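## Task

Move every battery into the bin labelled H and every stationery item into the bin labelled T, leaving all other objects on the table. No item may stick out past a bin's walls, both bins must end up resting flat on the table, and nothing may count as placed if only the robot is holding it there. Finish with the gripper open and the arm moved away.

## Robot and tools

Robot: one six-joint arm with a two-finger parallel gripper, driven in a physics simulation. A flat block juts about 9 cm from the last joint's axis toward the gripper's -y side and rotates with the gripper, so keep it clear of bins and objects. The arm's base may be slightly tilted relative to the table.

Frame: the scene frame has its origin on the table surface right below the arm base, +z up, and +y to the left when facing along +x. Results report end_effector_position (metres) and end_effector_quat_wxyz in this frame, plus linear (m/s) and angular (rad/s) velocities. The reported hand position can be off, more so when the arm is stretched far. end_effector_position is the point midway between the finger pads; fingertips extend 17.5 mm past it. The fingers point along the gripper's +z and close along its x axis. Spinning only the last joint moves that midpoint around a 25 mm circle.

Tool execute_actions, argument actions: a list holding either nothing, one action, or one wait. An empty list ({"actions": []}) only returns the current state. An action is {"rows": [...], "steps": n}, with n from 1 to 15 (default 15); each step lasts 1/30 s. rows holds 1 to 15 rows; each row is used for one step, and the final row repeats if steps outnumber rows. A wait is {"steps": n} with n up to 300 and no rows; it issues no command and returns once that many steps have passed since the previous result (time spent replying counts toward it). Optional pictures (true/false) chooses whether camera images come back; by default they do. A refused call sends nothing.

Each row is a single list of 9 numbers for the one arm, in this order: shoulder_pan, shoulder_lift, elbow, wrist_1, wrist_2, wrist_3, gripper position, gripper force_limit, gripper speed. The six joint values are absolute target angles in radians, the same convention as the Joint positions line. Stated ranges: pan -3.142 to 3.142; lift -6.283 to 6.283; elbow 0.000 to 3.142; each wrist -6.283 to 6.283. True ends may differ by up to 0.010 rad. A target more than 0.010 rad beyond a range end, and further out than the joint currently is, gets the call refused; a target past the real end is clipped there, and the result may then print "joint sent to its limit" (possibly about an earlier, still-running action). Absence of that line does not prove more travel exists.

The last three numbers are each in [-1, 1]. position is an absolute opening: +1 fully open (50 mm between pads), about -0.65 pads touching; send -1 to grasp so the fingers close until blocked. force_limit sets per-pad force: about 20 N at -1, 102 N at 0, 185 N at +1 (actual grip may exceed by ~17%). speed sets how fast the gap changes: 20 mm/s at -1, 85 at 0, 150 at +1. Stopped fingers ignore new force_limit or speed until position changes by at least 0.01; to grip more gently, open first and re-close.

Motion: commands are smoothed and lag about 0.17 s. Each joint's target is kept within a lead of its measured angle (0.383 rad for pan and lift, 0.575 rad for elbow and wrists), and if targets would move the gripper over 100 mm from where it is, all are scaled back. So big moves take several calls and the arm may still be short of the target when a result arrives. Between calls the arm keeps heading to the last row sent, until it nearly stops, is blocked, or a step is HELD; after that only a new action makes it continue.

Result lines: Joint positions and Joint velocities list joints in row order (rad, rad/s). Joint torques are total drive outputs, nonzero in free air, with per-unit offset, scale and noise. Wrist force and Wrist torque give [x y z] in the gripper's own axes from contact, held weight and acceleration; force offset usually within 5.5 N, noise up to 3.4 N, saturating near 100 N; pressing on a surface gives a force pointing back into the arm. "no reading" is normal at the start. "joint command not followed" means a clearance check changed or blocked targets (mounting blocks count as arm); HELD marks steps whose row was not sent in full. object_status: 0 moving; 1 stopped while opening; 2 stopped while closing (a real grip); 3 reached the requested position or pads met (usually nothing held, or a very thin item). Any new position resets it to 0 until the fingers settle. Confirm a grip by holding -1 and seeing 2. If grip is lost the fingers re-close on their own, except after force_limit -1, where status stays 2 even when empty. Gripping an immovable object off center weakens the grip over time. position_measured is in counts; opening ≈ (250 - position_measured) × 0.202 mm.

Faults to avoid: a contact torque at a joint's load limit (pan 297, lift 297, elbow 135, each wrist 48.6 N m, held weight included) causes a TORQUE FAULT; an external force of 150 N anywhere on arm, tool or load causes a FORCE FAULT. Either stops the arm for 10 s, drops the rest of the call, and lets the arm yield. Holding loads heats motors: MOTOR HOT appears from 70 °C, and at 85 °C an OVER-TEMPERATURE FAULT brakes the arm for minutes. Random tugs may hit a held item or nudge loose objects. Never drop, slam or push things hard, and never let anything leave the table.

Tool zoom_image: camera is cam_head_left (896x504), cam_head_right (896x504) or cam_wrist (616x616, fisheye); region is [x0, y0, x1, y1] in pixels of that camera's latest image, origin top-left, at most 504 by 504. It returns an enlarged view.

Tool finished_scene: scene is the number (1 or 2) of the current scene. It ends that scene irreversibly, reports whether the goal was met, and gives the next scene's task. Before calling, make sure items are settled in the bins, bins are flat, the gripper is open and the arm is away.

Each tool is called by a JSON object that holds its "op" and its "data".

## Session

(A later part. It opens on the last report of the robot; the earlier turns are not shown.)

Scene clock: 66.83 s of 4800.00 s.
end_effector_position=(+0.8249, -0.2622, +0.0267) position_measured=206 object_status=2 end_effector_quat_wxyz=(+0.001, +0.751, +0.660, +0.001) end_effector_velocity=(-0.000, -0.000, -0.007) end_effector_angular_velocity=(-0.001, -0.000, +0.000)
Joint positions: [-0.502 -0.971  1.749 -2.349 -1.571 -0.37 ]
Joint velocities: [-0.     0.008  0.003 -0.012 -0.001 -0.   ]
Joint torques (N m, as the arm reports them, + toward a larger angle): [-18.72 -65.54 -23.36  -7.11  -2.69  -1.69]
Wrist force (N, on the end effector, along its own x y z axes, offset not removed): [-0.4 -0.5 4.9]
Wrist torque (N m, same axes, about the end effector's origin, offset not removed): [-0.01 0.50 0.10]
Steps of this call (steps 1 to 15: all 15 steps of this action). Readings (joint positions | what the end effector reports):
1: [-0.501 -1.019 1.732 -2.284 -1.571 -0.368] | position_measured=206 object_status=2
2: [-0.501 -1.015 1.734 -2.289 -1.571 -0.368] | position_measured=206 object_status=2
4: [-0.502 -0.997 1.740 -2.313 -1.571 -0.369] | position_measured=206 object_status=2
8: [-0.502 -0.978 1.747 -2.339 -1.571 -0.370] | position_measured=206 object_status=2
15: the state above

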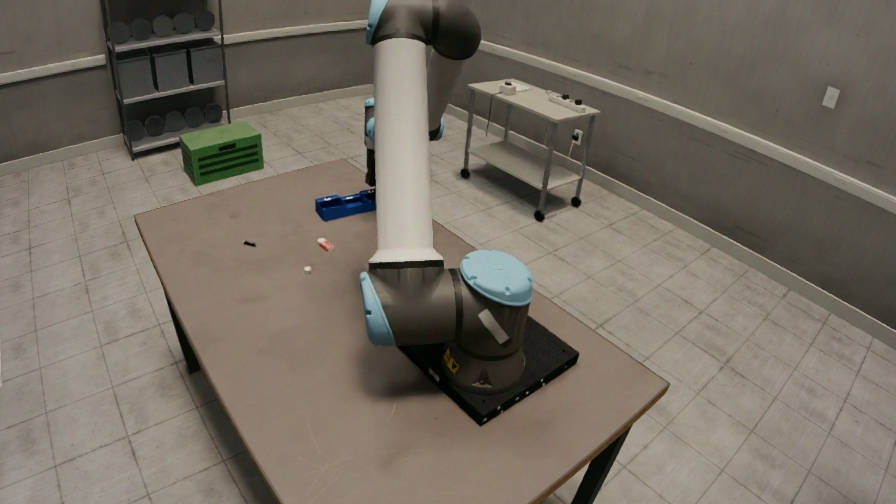

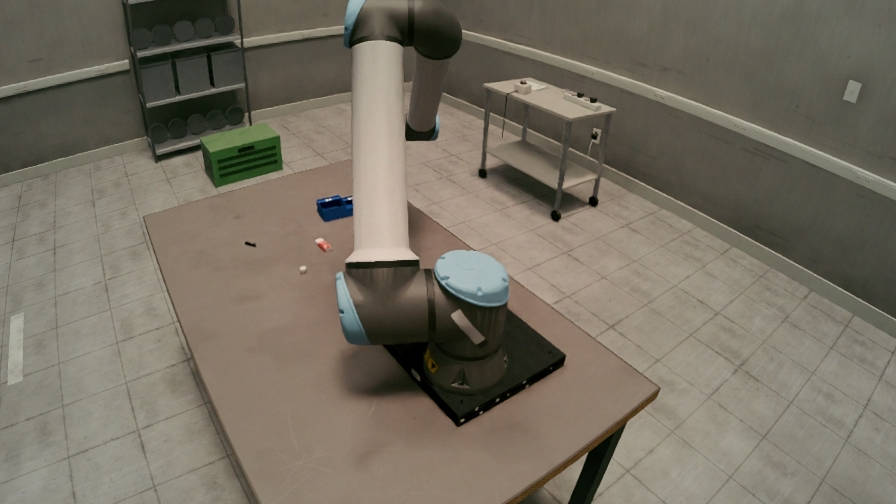

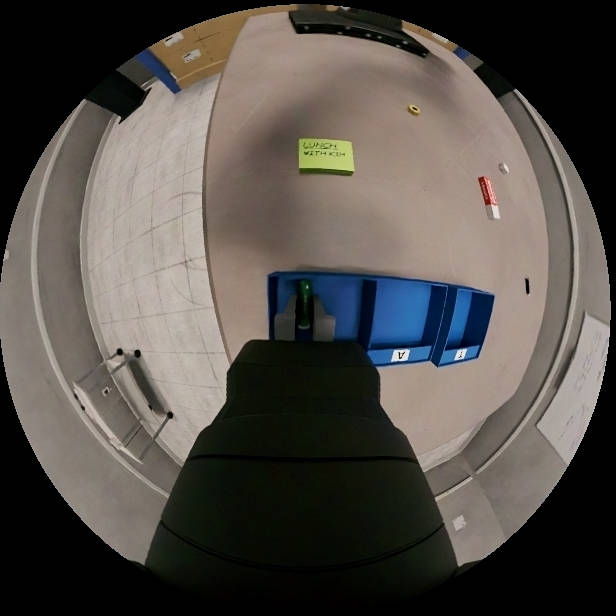

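{"op": "execute_actions", "data": {"actions": [{"rows":[[-0.502,-0.967,1.7492,-2.353,-1.571,-0.37,-1,-0.5,-0.5],[-0.502,-0.967,1.7492,-2.353,-1.571,-0.37,-1,-0.5,-0.5],[-0.502,-0.967,1.7492,-2.353,-1.571,-0.37,-1,-0.5,-0.5],[-0.502,-0.967,1.7492,-2.353,-1.571,-0.37,-1,-0.5,-0.5],[-0.502,-0.967,1.7492,-2.353,-1.571,-0.37,-1,-0.5,-0.5],[-0.502,-0.967,1.7492,-2.353,-1.571,-0.37,-1,-0.5,-0.5],[-0.502,-0.967,1.7492,-2.353,-1.571,-0.37,-0.1,-0.5,-0.5]]}], "pictures": false}}

{"op": "execute_actions", "data": {"actions": [{"rows":[[-0.502,-1.0437,1.7161,-2.2434,-1.571,-0.37,-0.1,-0.5,-0.5]],"steps":11}], "pictures": false}}

{"op": "execute_actions", "data": {"actions": [{"rows":[[-0.5989,-1.252,2.086,-2.405,-1.571,1.111,1,-0.5,0]]}], "pictures": false}}

{"op": "execute_actions", "data": {"actions": [{"steps":25}]}}

Scene clock: 81.63 s of 4800.00 s.
end_effector_position=(+0.8251, -0.2623, +0.0235) position_measured=167 object_status=0 end_effector_quat_wxyz=(+0.001, +0.751, +0.660, +0.001) end_effector_velocity=(-0.000, -0.000, -0.001) end_effector_angular_velocity=(+0.000, +0.001, -0.000)
Joint positions: [-0.502 -0.967  1.749 -2.353 -1.571 -0.37 ]
Joint velocities: [-0.     0.001 -0.     0.     0.     0.   ]
Joint torques (N m, as the arm reports them, + toward a larger angle): [-15.19 -18.24 -12.63  -1.67   0.13  -1.55]
Wrist force (N, on the end effector, along its own x y z axes, offset not removed): [-4.2 -4.1 -57.9]
Wrist torque (N m, same axes, about the end effector's origin, offset not removed): [-0.30 0.87 0.13]
Steps of this call (steps 1 to 15: the robot went on to your last target; steps 16 to 90: nothing new was sent; then 11.30 s passed at rest; steps 91 to 105: all 15 steps of this action). Readings (joint positions | what the end effector reports):
91: [-0.502 -0.970 1.749 -2.350 -1.571 -0.370] | position_measured=206 object_status=2
92: [-0.502 -0.970 1.749 -2.350 -1.571 -0.370] | position_measured=206 object_status=2
94: [-0.502 -0.969 1.749 -2.351 -1.571 -0.370] | position_measured=206 object_status=2
98: [-0.502 -0.968 1.749 -2.353 -1.571 -0.370] | position_measured=196 object_status=0
105: the state above

Scene clock: 82.00 s of 4800.00 s.
end_effector_position=(+0.8269, -0.2634, +0.0902) position_measured=167 object_status=3 end_effector_quat_wxyz=(+0.001, +0.751, +0.660, +0.001) end_effector_velocity=(-0.003, +0.001, +0.045) end_effector_angular_velocity=(+0.002, +0.005, +0.001)
Joint positions: [-0.502 -1.038  1.718 -2.252 -1.571 -0.37 ]
Joint velocities: [-0.    -0.049 -0.019  0.074 -0.001 -0.001]
Joint torques (N m, as the arm reports them, + toward a larger angle): [-10.5  -92.9  -47.44  -3.43   1.09  -1.65]
Wrist force (N, on the end effector, along its own x y z axes, offset not removed): [2.8 -1.1 -2.6]
Wrist torque (N m, same axes, about the end effector's origin, offset not removed): [-0.29 -0.03 0.06]
Steps of this call (steps 1 to 11: all 11 steps of this action). Readings (joint positions | what the end effector reports):
1: [-0.502 -0.967 1.749 -2.353 -1.571 -0.370] | position_measured=167 object_status=0
2: [-0.502 -0.970 1.747 -2.349 -1.571 -0.370] | position_measured=167 object_status=0
4: [-0.502 -0.998 1.735 -2.313 -1.571 -0.370] | position_measured=167 object_status=3
8: [-0.502 -1.030 1.722 -2.264 -1.571 -0.370] | position_measured=167 object_status=3
11: the state above

Scene clock: 82.50 s of 4800.00 s.
end_effector_position=(+0.6735, -0.2280, +0.0821) position_measured=3 object_status=0 end_effector_quat_wxyz=(+0.001, +0.973, +0.231, +0.002) end_effector_velocity=(-0.044, +0.060, -0.020) end_effector_angular_velocity=(+0.027, +0.014, -2.651)
Joint positions: [-0.594 -1.24   2.063 -2.396 -1.571  0.514]
Joint velocities: [-0.046 -0.108  0.208 -0.078  0.001  2.605]
Joint torques (N m, as the arm reports them, + toward a larger angle): [-17.7  -73.25 -26.87  -7.34  -0.16   6.88]
Wrist force (N, on the end effector, along its own x y z axes, offset not removed): [-5.3 -4.3 1.8]
Wrist torque (N m, same axes, about the end effector's origin, offset not removed): [-0.69 1.28 0.22]
Steps of this call (steps 1 to 15: all 15 steps of this action). Readings (joint positions | what the end effector reports):
1: [-0.502 -1.040 1.718 -2.250 -1.571 -0.370] | position_measured=165 object_status=0
2: [-0.505 -1.044 1.721 -2.252 -1.571 -0.366] | position_measured=151 object_status=0
4: [-0.526 -1.084 1.771 -2.283 -1.571 -0.312] | position_measured=123 object_status=0
8: [-0.560 -1.162 1.915 -2.340 -1.571 -0.073] | position_measured=66 object_status=0
15: the state above

Scene clock: 83.33 s of 4800.00 s.
end_effector_position=(+0.6769, -0.2222, +0.0800) position_measured=3 object_status=3 end_effector_quat_wxyz=(-0.000, +0.998, -0.068, +0.002) end_effector_velocity=(+0.000, -0.000, -0.000) end_effector_angular_velocity=(-0.000, -0.001, -0.004)
Joint positions: [-0.599 -1.252  2.086 -2.405 -1.571  1.111]
Joint velocities: [ 0.     0.     0.    -0.001 -0.     0.004]
Joint torques (N m, as the arm reports them, + toward a larger angle): [-19.51 -76.8  -22.04  -7.29  -1.4    2.16]
Wrist force (N, on the end effector, along its own x y z axes, offset not removed): [-0.8 -3.5 5.8]
Wrist torque (N m, same axes, about the end effector's origin, offset not removed): [-0.40 0.51 -0.09]
Steps of this call (steps 1 to 25: the robot went on to your last target). Readings (joint positions | what the end effector reports):
1: [-0.595 -1.243 2.069 -2.399 -1.571 0.602] | position_measured=3 object_status=0
2: [-0.596 -1.246 2.074 -2.400 -1.571 0.689] | position_measured=3 object_status=0
4: [-0.597 -1.248 2.079 -2.402 -1.571 0.855] | position_measured=3 object_status=3
8: [-0.598 -1.251 2.084 -2.404 -1.571 1.035] | position_measured=3 object_status=3
25: the state above

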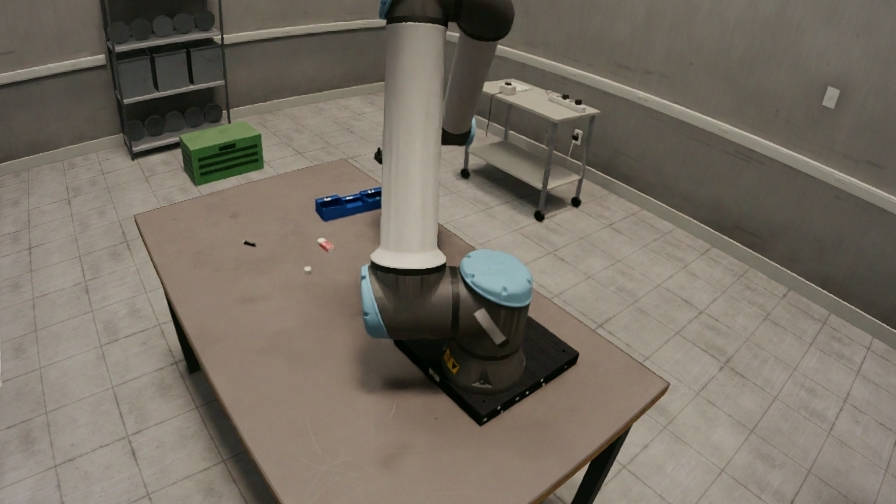

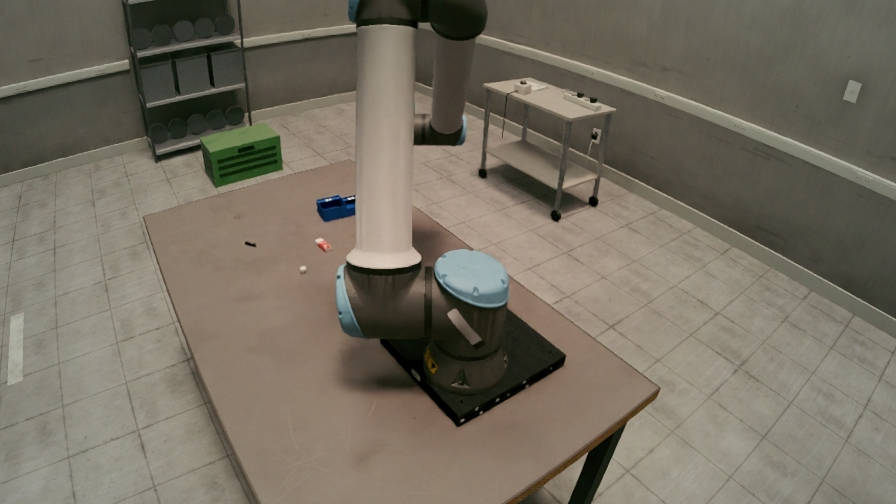

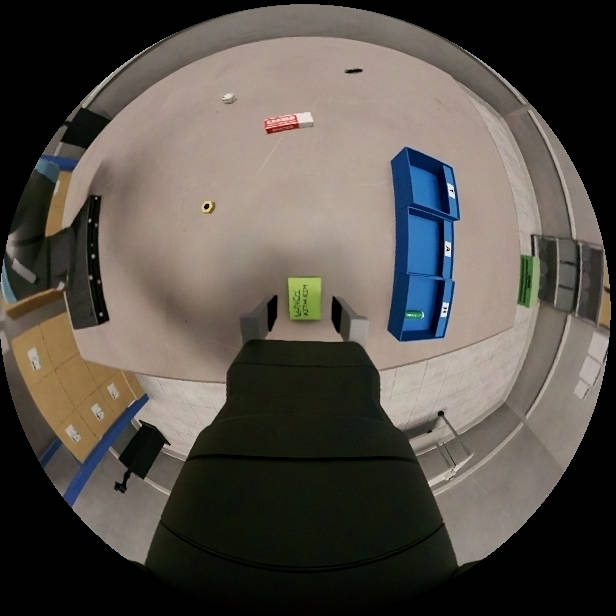

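{"op": "execute_actions", "data": {"actions": [{"rows":[[-0.6036,-1.1653,2.108,-2.5137,-1.571,1.09,1,-0.5,0]]}], "pictures": false}}

{"op": "execute_actions", "data": {"actions": [{"rows":[[-0.6036,-1.1653,2.108,-2.5137,-1.571,1.09,-1,-0.5,-0.5]]}]}}

Scene clock: 89.83 s of 4800.00 s.
end_effector_position=(+0.6767, -0.2261, +0.0232) position_measured=3 object_status=3 end_effector_quat_wxyz=(-0.000, +0.998, -0.060, +0.002) end_effector_velocity=(-0.000, -0.000, -0.011) end_effector_angular_velocity=(-0.001, -0.000, +0.004)
Joint positions: [-0.604 -1.167  2.108 -2.511 -1.571  1.09 ]
Joint velocities: [-0.     0.017  0.004 -0.021 -0.001 -0.004]
Joint torques (N m, as the arm reports them, + toward a larger angle): [-19.48 -47.78 -19.67  -7.2   -2.49  -1.85]
Wrist force (N, on the end effector, along its own x y z axes, offset not removed): [-5.4 -2.7 1.3]
Wrist torque (N m, same axes, about the end effector's origin, offset not removed): [-0.40 1.34 0.23]
Steps of this call (steps 1 to 15: the robot went on to your last target; steps 16 to 90: nothing new was sent; then 3.00 s passed at rest; steps 91 to 105: all 15 steps of this action). Readings (joint positions | what the end effector reports):
91: [-0.599 -1.252 2.086 -2.405 -1.571 1.111] | position_measured=3 object_status=3
92: [-0.599 -1.249 2.088 -2.409 -1.571 1.109] | position_measured=3 object_status=3
94: [-0.601 -1.218 2.096 -2.445 -1.571 1.101] | position_measured=3 object_status=3
98: [-0.603 -1.181 2.105 -2.493 -1.571 1.093] | position_measured=3 object_status=3
105: the state above

Scene clock: 90.33 s of 4800.00 s.
end_effector_position=(+0.6767, -0.2262, +0.0220) position_measured=72 object_status=2 end_effector_quat_wxyz=(+0.000, +0.998, -0.060, +0.002) end_effector_velocity=(-0.000, +0.001, -0.001) end_effector_angular_velocity=(+0.001, +0.002, -0.001)
Joint positions: [-0.604 -1.165  2.108 -2.514 -1.571  1.09 ]
Joint velocities: [ 0.001  0.001 -0.     0.001 -0.     0.002]
Joint torques (N m, as the arm reports them, + toward a larger angle): [-18.93 -39.1  -16.93  -7.55  -2.2   -1.79]
Wrist force (N, on the end effector, along its own x y z axes, offset not removed): [-3.1 -2.2 -6.0]
Wrist torque (N m, same axes, about the end effector's origin, offset not removed): [-0.20 0.24 -0.02]
Steps of this call (steps 1 to 15: all 15 steps of this action). Readings (joint positions | what the end effector reports):
1: [-0.604 -1.167 2.108 -2.512 -1.571 1.090] | position_measured=4 object_status=0
2: [-0.604 -1.166 2.108 -2.512 -1.571 1.090] | position_measured=13 object_status=0
4: [-0.604 -1.166 2.108 -2.513 -1.571 1.090] | position_measured=30 object_status=0
8: [-0.604 -1.165 2.108 -2.513 -1.571 1.090] | position_measured=65 object_status=0
15: the state above

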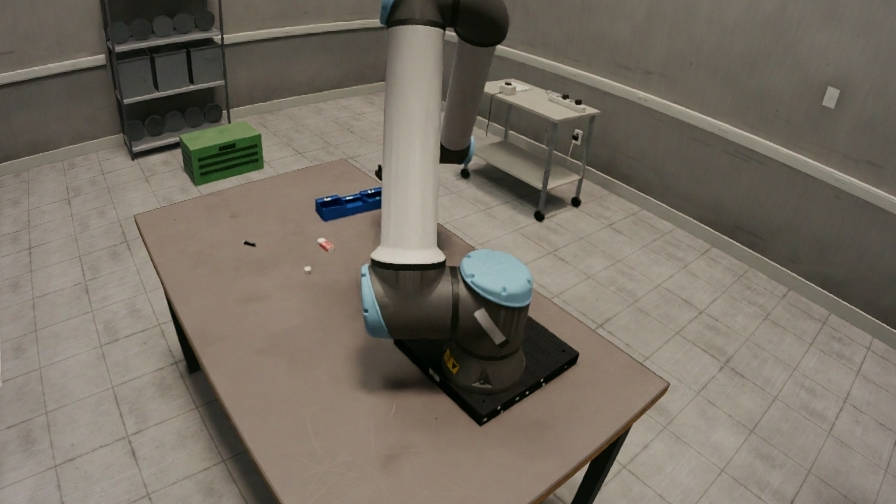

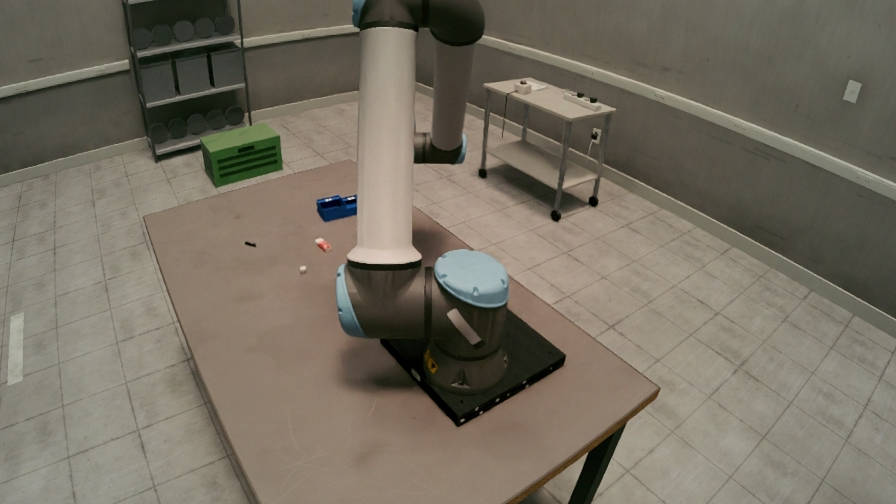

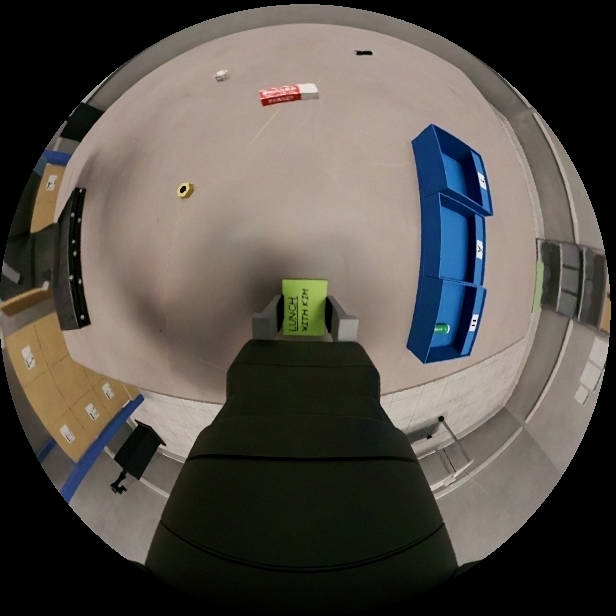

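{"op": "execute_actions", "data": {"actions": [{"rows":[[-0.6036,-1.19,2.102,-2.483,-1.571,1.09,-1,-0.5,-0.5],[-0.6036,-1.23,2.092,-2.433,-1.571,1.09,-1,-0.5,-0.5],[-0.6,-1.28,2.08,-2.371,-1.571,0.9,-1,-0.5,-0.5]],"steps":10}], "pictures": false}}

{"op": "execute_actions", "data": {"actions": [{"rows":[[-0.3002,-1.0478,1.7469,-2.2701,-1.571,-0.16,-1,-0.5,-0.5]]}], "pictures": false}}

{"op": "execute_actions", "data": {"actions": [{"steps":22}]}}

{"op": "zoom_image", "data": {"camera": "cam_wrist", "region": [180,220,430,360]}}

Scene clock: 96.70 s of 4800.00 s.
end_effector_position=(+0.6715, -0.2228, +0.0879) position_measured=72 object_status=2 end_effector_quat_wxyz=(+0.000, +1.000, +0.016, +0.002) end_effector_velocity=(-0.018, +0.010, +0.096) end_effector_angular_velocity=(+0.000, +0.004, +0.379)
Joint positions: [-0.601 -1.264  2.084 -2.391 -1.571  0.941]
Joint velocities: [ 0.006 -0.146 -0.034  0.183 -0.001 -0.373]
Joint torques (N m, as the arm reports them, + toward a larger angle): [ 19.28 -64.47 -42.57  -3.6   -0.96  -0.19]
Wrist force (N, on the end effector, along its own x y z axes, offset not removed): [-1.1 0.5 -3.2]
Wrist torque (N m, same axes, about the end effector's origin, offset not removed): [0.04 0.40 0.01]
Steps of this call (steps 1 to 15: the robot went on to your last target; steps 16 to 90: nothing new was sent; then 3.03 s passed at rest; steps 91 to 100: all 10 steps of this action). Readings (joint positions | what the end effector reports):
91: [-0.604 -1.165 2.108 -2.514 -1.571 1.090] | position_measured=72 object_status=2
92: [-0.604 -1.167 2.108 -2.511 -1.571 1.090] | position_measured=72 object_status=2
94: [-0.603 -1.189 2.102 -2.485 -1.571 1.086] | position_measured=72 object_status=2
98: [-0.601 -1.251 2.087 -2.408 -1.571 0.976] | position_measured=72 object_status=2
100: the state above

Scene clock: 97.20 s of 4800.00 s.
end_effector_position=(+0.8339, -0.0977, +0.0860) position_measured=72 object_status=2 end_effector_quat_wxyz=(+0.000, +0.856, +0.517, +0.001) end_effector_velocity=(+0.157, +0.139, -0.009) end_effector_angular_velocity=(-0.011, -0.019, +2.742)
Joint positions: [-0.332 -1.071  1.783 -2.281 -1.571  0.155]
Joint velocities: [ 0.296  0.213 -0.333  0.101 -0.001 -2.445]
Joint torques (N m, as the arm reports them, + toward a larger angle): [ -6.49 -70.22 -44.62  -3.42   1.55  -2.59]
Wrist force (N, on the end effector, along its own x y z axes, offset not removed): [6.5 1.0 4.5]
Wrist torque (N m, same axes, about the end effector's origin, offset not removed): [0.26 -0.60 -0.07]
Steps of this call (steps 1 to 15: all 15 steps of this action). Readings (joint positions | what the end effector reports):
1: [-0.601 -1.268 2.083 -2.386 -1.571 0.930] | position_measured=72 object_status=2
2: [-0.597 -1.268 2.078 -2.379 -1.571 0.919] | position_measured=72 object_status=2
4: [-0.556 -1.236 2.035 -2.361 -1.571 0.857] | position_measured=72 object_status=2
8: [-0.466 -1.169 1.934 -2.329 -1.571 0.666] | position_measured=72 object_status=2
15: the state above

Scene clock: 97.93 s of 4800.00 s.
end_effector_position=(+0.8516, -0.0835, +0.0850) position_measured=72 object_status=2 end_effector_quat_wxyz=(+0.001, +0.754, +0.657, +0.001) end_effector_velocity=(+0.000, +0.000, -0.001) end_effector_angular_velocity=(+0.000, +0.001, +0.004)
Joint positions: [-0.3   -1.048  1.747 -2.27  -1.571 -0.16 ]
Joint velocities: [ 0.     0.002 -0.001 -0.    -0.    -0.003]
Joint torques (N m, as the arm reports them, + toward a larger angle): [ 20.71 -60.98 -48.72  -3.37   2.75  -1.63]
Wrist force (N, on the end effector, along its own x y z axes, offset not removed): [-1.9 -1.1 0.9]
Wrist torque (N m, same axes, about the end effector's origin, offset not removed): [-0.09 0.77 0.16]
Steps of this call (steps 1 to 22: the robot went on to your last target). Readings (joint positions | what the end effector reports):
1: [-0.324 -1.065 1.774 -2.278 -1.571 0.077] | position_measured=72 object_status=2
2: [-0.318 -1.061 1.767 -2.276 -1.571 0.015] | position_measured=72 object_status=2
4: [-0.310 -1.055 1.758 -2.273 -1.571 -0.065] | position_measured=72 object_status=2
8: [-0.303 -1.050 1.750 -2.271 -1.571 -0.132] | position_measured=72 object_status=2
22: the state above

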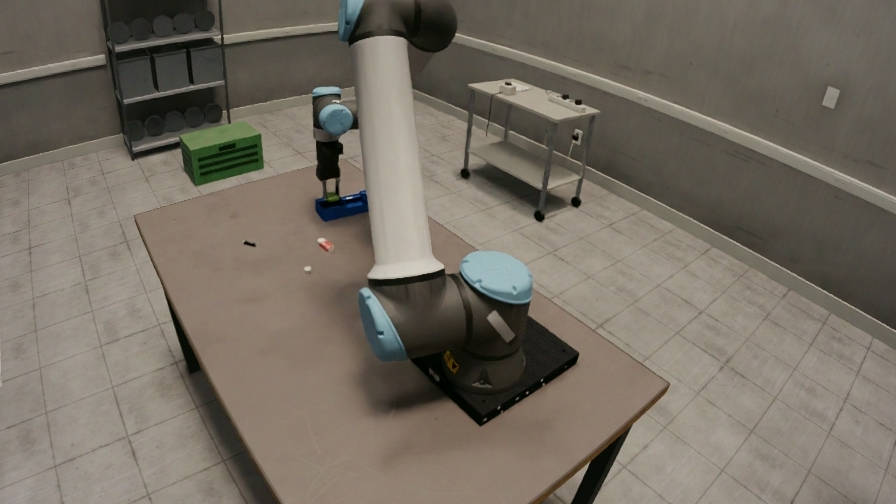

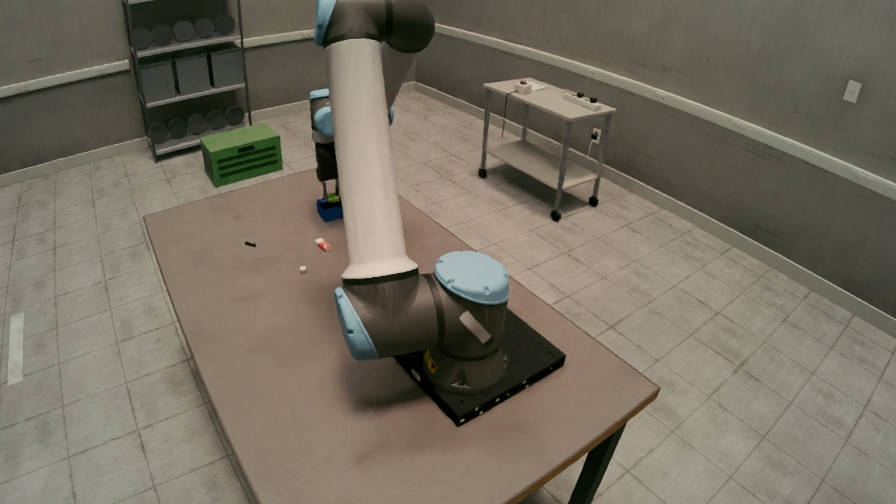

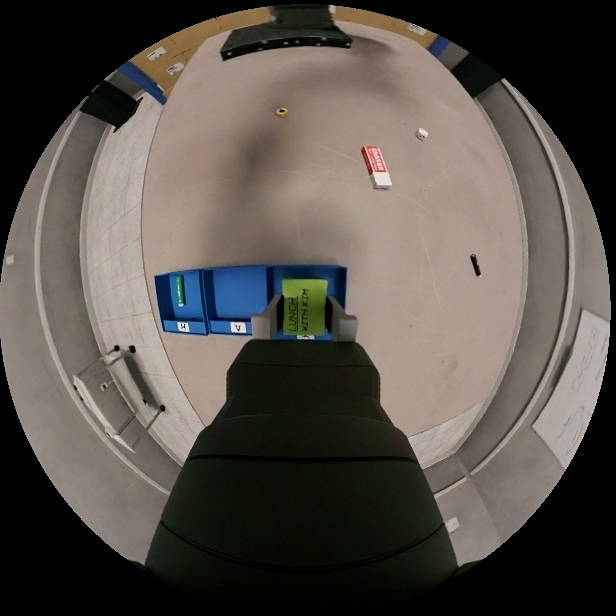

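Region (180, 220, 430, 360) of cam_wrist's 616x616 image, scaled by 2.016, with more detail than that image has; it fills the top 282 rows of this view, and the rest is white.

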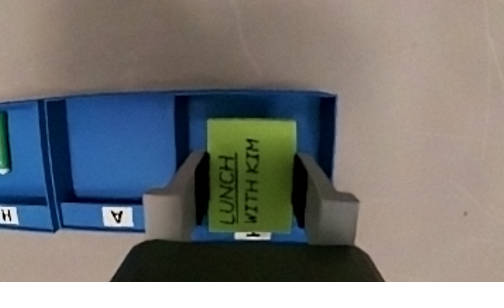

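{"op": "execute_actions", "data": {"actions": [{"rows":[[-0.2975,-1.0305,1.7659,-2.3064,-1.571,-0.165,-1,-0.5,-0.5]]}]}}

{"op": "zoom_image", "data": {"camera": "cam_wrist", "region": [180,220,430,360]}}

Scene clock: 102.23 s of 4800.00 s.
end_effector_position=(+0.8477, -0.0801, +0.0644) position_measured=72 object_status=2 end_effector_quat_wxyz=(+0.001, +0.752, +0.660, +0.001) end_effector_velocity=(-0.001, +0.000, -0.004) end_effector_angular_velocity=(+0.000, +0.000, +0.001)
Joint positions: [-0.298 -1.031  1.765 -2.306 -1.571 -0.165]
Joint velocities: [-0.     0.002  0.005 -0.006  0.    -0.001]
Joint torques (N m, as the arm reports them, + toward a larger angle): [ 20.38 -61.17 -25.41  -7.25   2.58  -1.76]
Wrist force (N, on the end effector, along its own x y z axes, offset not removed): [-2.5 -0.5 4.2]
Wrist torque (N m, same axes, about the end effector's origin, offset not removed): [0.23 0.93 0.09]
Steps of this call (steps 1 to 15: the robot went on to your last target; steps 16 to 90: nothing new was sent; then 0.80 s passed at rest; steps 91 to 105: all 15 steps of this action). Readings (joint positions | what the end effector reports):
91: [-0.300 -1.048 1.747 -2.270 -1.571 -0.160] | position_measured=72 object_status=2
92: [-0.300 -1.046 1.748 -2.273 -1.571 -0.161] | position_measured=72 object_status=2
94: [-0.299 -1.040 1.755 -2.286 -1.571 -0.162] | position_measured=72 object_status=2
98: [-0.298 -1.033 1.763 -2.300 -1.571 -0.164] | position_measured=72 object_status=2
105: the state above

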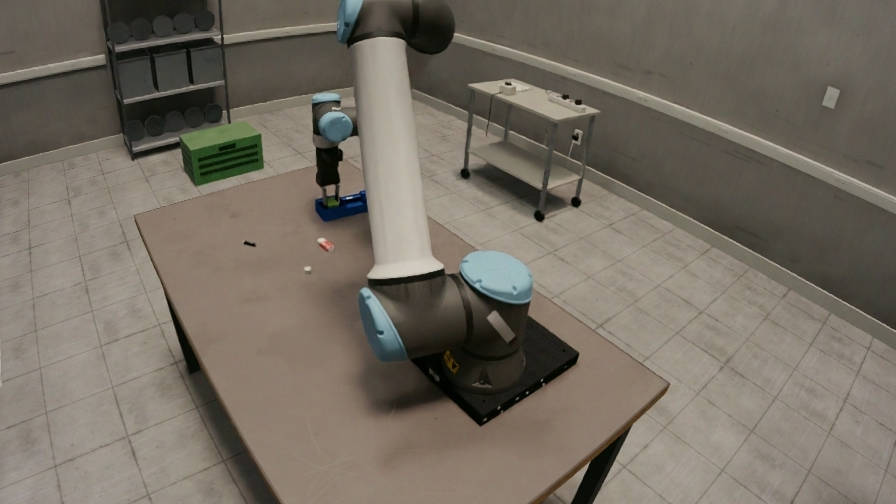

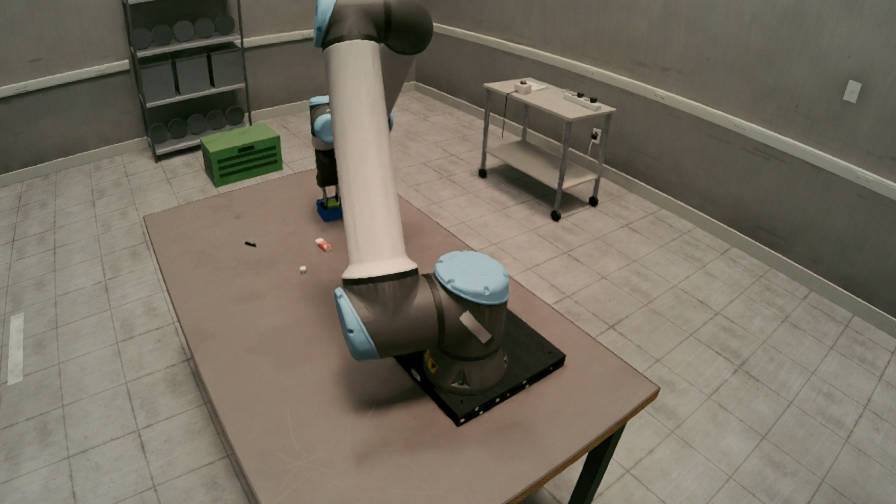

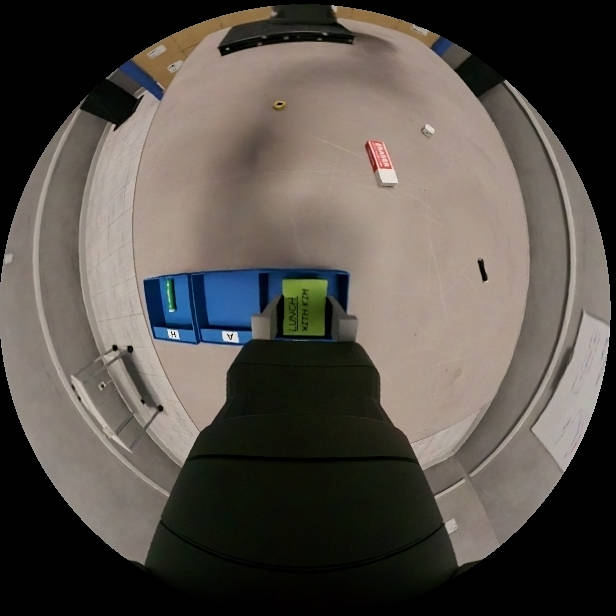

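Region (180, 220, 430, 360) of cam_wrist's 616x616 image, scaled by 2.016, with more detail than that image has; it fills the top 282 rows of this view, and the rest is white.

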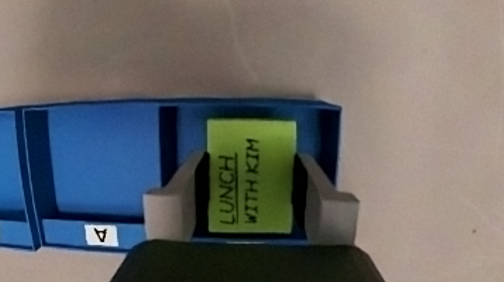

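{"op": "execute_actions", "data": {"actions": [{"rows":[[-0.2975,-1.027,1.7695,-2.3135,-1.571,-0.165,-1,-0.5,-0.5],[-0.2975,-1.021,1.7715,-2.3215,-1.571,-0.165,-1,-0.5,-0.5],[-0.2975,-1.015,1.7735,-2.3295,-1.571,-0.165,-1,-0.5,-0.5],[-0.2975,-1.007,1.776,-2.34,-1.571,-0.165,-1,-0.5,-0.5],[-0.2975,-1.0,1.778,-2.349,-1.571,-0.165,-1,-0.5,-0.5],[-0.2975,-0.9915,1.7808,-2.3603,-1.571,-0.165,-1,-0.5,-0.5]]}]}}

Scene clock: 105.97 s of 4800.00 s.
end_effector_position=(+0.8467, -0.0797, +0.0307) position_measured=72 object_status=2 end_effector_quat_wxyz=(+0.001, +0.752, +0.660, +0.001) end_effector_velocity=(+0.000, +0.000, -0.014) end_effector_angular_velocity=(-0.000, -0.003, -0.000)
Joint positions: [-0.297 -0.993  1.78  -2.358 -1.571 -0.165]
Joint velocities: [ 0.     0.016  0.006 -0.024  0.     0.   ]
Joint torques (N m, as the arm reports them, + toward a larger angle): [ 19.29 -65.12 -23.35  -7.46   2.28  -1.65]
Wrist force (N, on the end effector, along its own x y z axes, offset not removed): [1.8 -0.4 2.8]
Wrist torque (N m, same axes, about the end effector's origin, offset not removed): [0.12 -0.07 0.01]
Steps of this call (steps 1 to 15: the robot went on to your last target; steps 16 to 90: nothing new was sent; then 0.23 s passed at rest; steps 91 to 105: all 15 steps of this action). Readings (joint positions | what the end effector reports):
91: [-0.297 -1.030 1.766 -2.306 -1.571 -0.165] | position_measured=72 object_status=2
92: [-0.297 -1.030 1.766 -2.307 -1.571 -0.165] | position_measured=72 object_status=2
94: [-0.297 -1.026 1.768 -2.313 -1.571 -0.165] | position_measured=72 object_status=2
98: [-0.297 -1.008 1.775 -2.338 -1.571 -0.165] | position_measured=72 object_status=2
105: the state above

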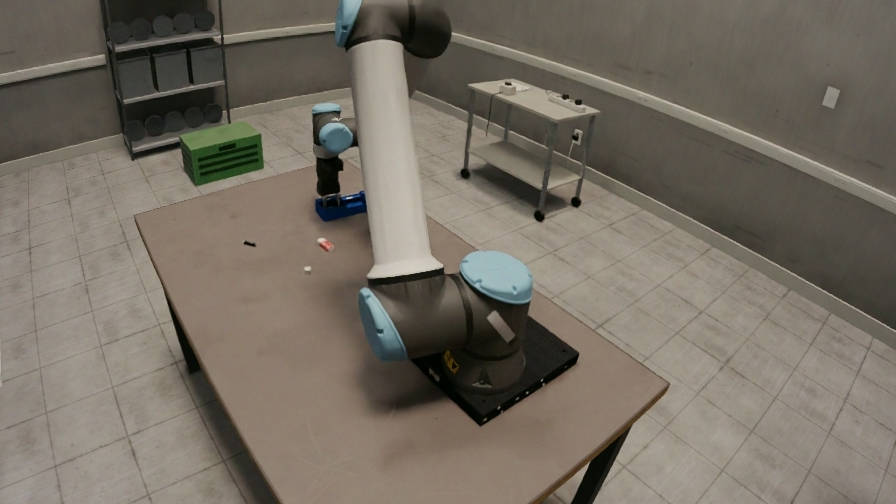

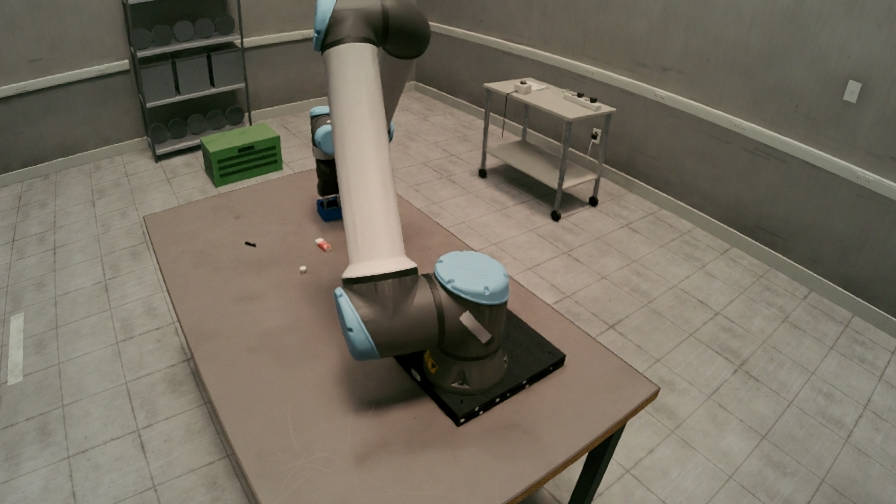

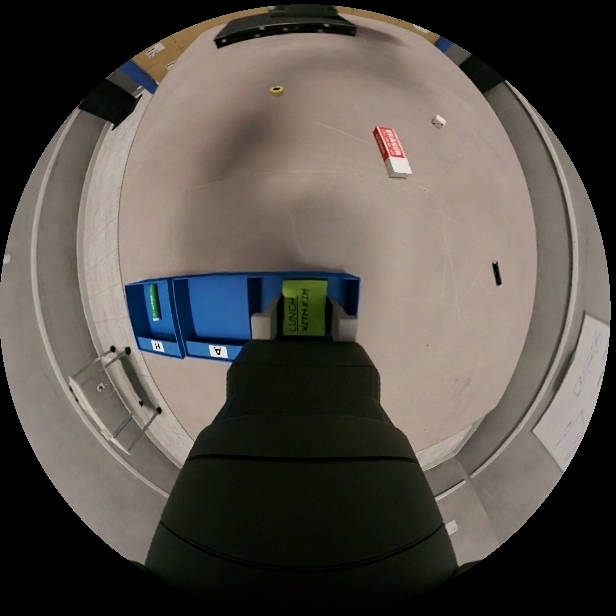

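{"op": "execute_actions", "data": {"actions": [{"rows":[[-0.2975,-0.9915,1.7808,-2.3603,-1.571,-0.165,0.74,-0.5,-0.5]],"steps":8}], "pictures": false}}

{"op": "execute_actions", "data": {"actions": [{"rows":[[-0.2975,-1.065,1.753,-2.259,-1.571,-0.165,0.74,-0.5,-0.5]],"steps":11}], "pictures": false}}

{"op": "execute_actions", "data": {"actions": [{"rows":[[-0.1938,-1.252,2.086,-2.405,-1.571,-0.23,1,-0.5,0]]}], "pictures": false}}

{"op": "execute_actions", "data": {"actions": [{"steps":12}]}}

{"op": "zoom_image", "data": {"camera": "cam_wrist", "region": [260,170,460,340]}}

Scene clock: 112.27 s of 4800.00 s.
end_effector_position=(+0.8466, -0.0797, +0.0289) position_measured=42 object_status=0 end_effector_quat_wxyz=(+0.001, +0.752, +0.660, +0.001) end_effector_velocity=(-0.000, +0.000, -0.001) end_effector_angular_velocity=(+0.001, +0.002, +0.001)
Joint positions: [-0.297 -0.991  1.781 -2.36  -1.571 -0.165]
Joint velocities: [ 0.     0.001 -0.001  0.002  0.    -0.001]
Joint torques (N m, as the arm reports them, + toward a larger angle): [ 13.73 -66.73 -25.82  -6.51   2.02  -1.75]
Wrist force (N, on the end effector, along its own x y z axes, offset not removed): [-3.6 1.3 2.8]
Wrist torque (N m, same axes, about the end effector's origin, offset not removed): [0.25 0.96 0.23]
Steps of this call (steps 1 to 15: the robot went on to your last target; steps 16 to 90: nothing new was sent; then 3.03 s passed at rest; steps 91 to 98: all 8 steps of this action). Readings (joint positions | what the end effector reports):
91: [-0.297 -0.991 1.781 -2.360 -1.571 -0.165] | position_measured=70 object_status=0
92: [-0.297 -0.991 1.781 -2.360 -1.571 -0.165] | position_measured=62 object_status=0
94: [-0.297 -0.991 1.781 -2.360 -1.571 -0.165] | position_measured=45 object_status=0
98: the state above

Scene clock: 112.63 s of 4800.00 s.
end_effector_position=(+0.8472, -0.0799, +0.0904) position_measured=42 object_status=3 end_effector_quat_wxyz=(+0.001, +0.752, +0.660, +0.001) end_effector_velocity=(-0.004, +0.001, +0.040) end_effector_angular_velocity=(+0.001, +0.006, +0.001)
Joint positions: [-0.297 -1.06   1.755 -2.267 -1.571 -0.165]
Joint velocities: [ 0.    -0.046 -0.016  0.068 -0.001 -0.001]
Joint torques (N m, as the arm reports them, + toward a larger angle): [ 13.21 -92.42 -47.43  -2.94   1.96  -1.86]
Wrist force (N, on the end effector, along its own x y z axes, offset not removed): [2.4 0.7 2.5]
Wrist torque (N m, same axes, about the end effector's origin, offset not removed): [0.21 -0.10 -0.03]
Steps of this call (steps 1 to 11: all 11 steps of this action). Readings (joint positions | what the end effector reports):
1: [-0.297 -0.991 1.781 -2.360 -1.571 -0.165] | position_measured=42 object_status=0
2: [-0.297 -0.995 1.779 -2.357 -1.571 -0.165] | position_measured=42 object_status=0
4: [-0.297 -1.021 1.769 -2.322 -1.571 -0.165] | position_measured=42 object_status=3
8: [-0.297 -1.052 1.758 -2.278 -1.571 -0.165] | position_measured=42 object_status=3
11: the state above

Scene clock: 113.13 s of 4800.00 s.
end_effector_position=(+0.7039, +0.0306, +0.0821) position_measured=3 object_status=3 end_effector_quat_wxyz=(+0.002, +0.697, +0.717, +0.002) end_effector_velocity=(-0.115, +0.064, -0.020) end_effector_angular_velocity=(+0.003, +0.019, +0.096)
Joint positions: [-0.2   -1.239  2.062 -2.396 -1.571 -0.226]
Joint velocities: [ 0.06  -0.114  0.218 -0.085 -0.001 -0.036]
Joint torques (N m, as the arm reports them, + toward a larger angle): [ 14.52 -73.19 -27.09  -7.81   1.87  -2.11]
Wrist force (N, on the end effector, along its own x y z axes, offset not removed): [-1.0 -2.8 1.1]
Wrist torque (N m, same axes, about the end effector's origin, offset not removed): [-0.39 0.51 0.22]
Steps of this call (steps 1 to 15: all 15 steps of this action). Readings (joint positions | what the end effector reports):
1: [-0.297 -1.061 1.754 -2.265 -1.571 -0.165] | position_measured=39 object_status=0
2: [-0.294 -1.066 1.758 -2.267 -1.571 -0.168] | position_measured=25 object_status=0
4: [-0.274 -1.100 1.804 -2.293 -1.571 -0.180] | position_measured=3 object_status=0
8: [-0.240 -1.165 1.923 -2.341 -1.571 -0.202] | position_measured=3 object_status=0
15: the state above

Scene clock: 113.53 s of 4800.00 s.
end_effector_position=(+0.6916, +0.0373, +0.0801) position_measured=3 object_status=3 end_effector_quat_wxyz=(+0.001, +0.693, +0.721, +0.001) end_effector_velocity=(-0.003, +0.002, +0.001) end_effector_angular_velocity=(-0.001, -0.001, +0.002)
Joint positions: [-0.194 -1.252  2.085 -2.405 -1.571 -0.23 ]
Joint velocities: [ 0.002 -0.005  0.006 -0.002 -0.    -0.   ]
Joint torques (N m, as the arm reports them, + toward a larger angle): [ 17.54 -75.37 -22.24  -7.46   1.78  -1.84]
Wrist force (N, on the end effector, along its own x y z axes, offset not removed): [-2.0 -0.2 2.9]
Wrist torque (N m, same axes, about the end effector's origin, offset not removed): [-0.06 0.79 0.17]
Steps of this call (steps 1 to 12: the robot went on to your last target). Readings (joint positions | what the end effector reports):
1: [-0.199 -1.243 2.068 -2.398 -1.571 -0.227] | position_measured=3 object_status=3
2: [-0.197 -1.245 2.073 -2.400 -1.571 -0.228] | position_measured=3 object_status=3
4: [-0.196 -1.248 2.079 -2.402 -1.571 -0.229] | position_measured=3 object_status=3
8: [-0.194 -1.251 2.084 -2.404 -1.571 -0.230] | position_measured=3 object_status=3
12: the state above

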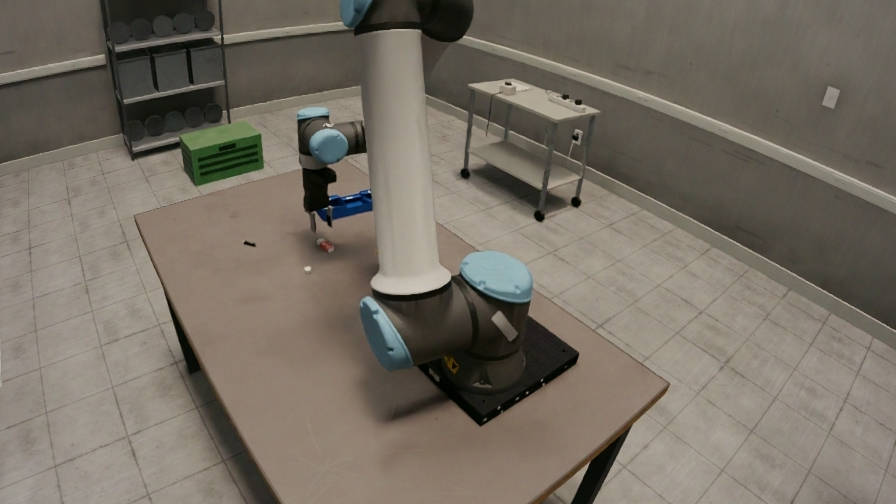

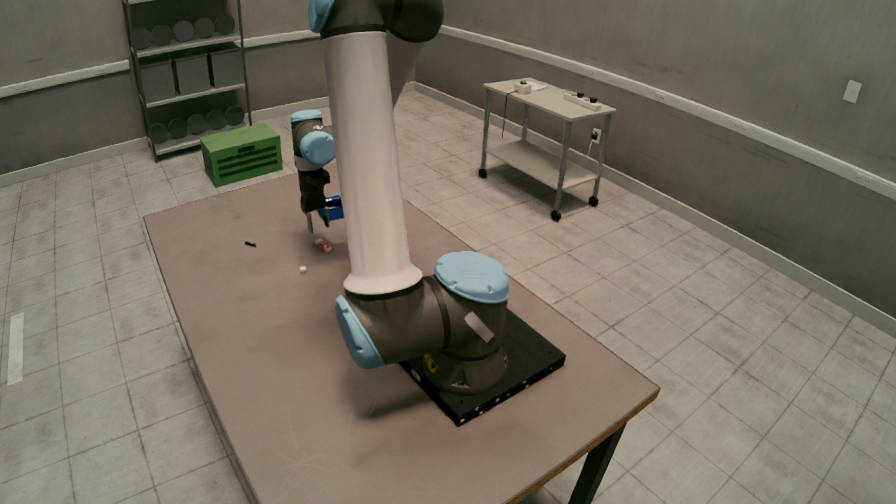

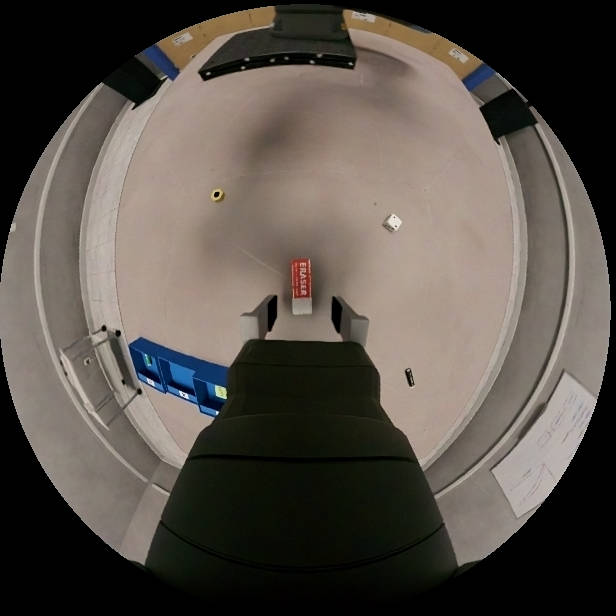

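Region (260, 170, 460, 340) of cam_wrist's 616x616 image, scaled by 2.520, with more detail than that image has; it fills the top 428 rows of this view, and the rest is white.

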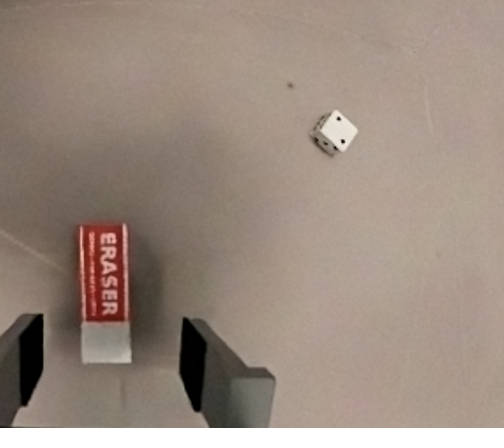

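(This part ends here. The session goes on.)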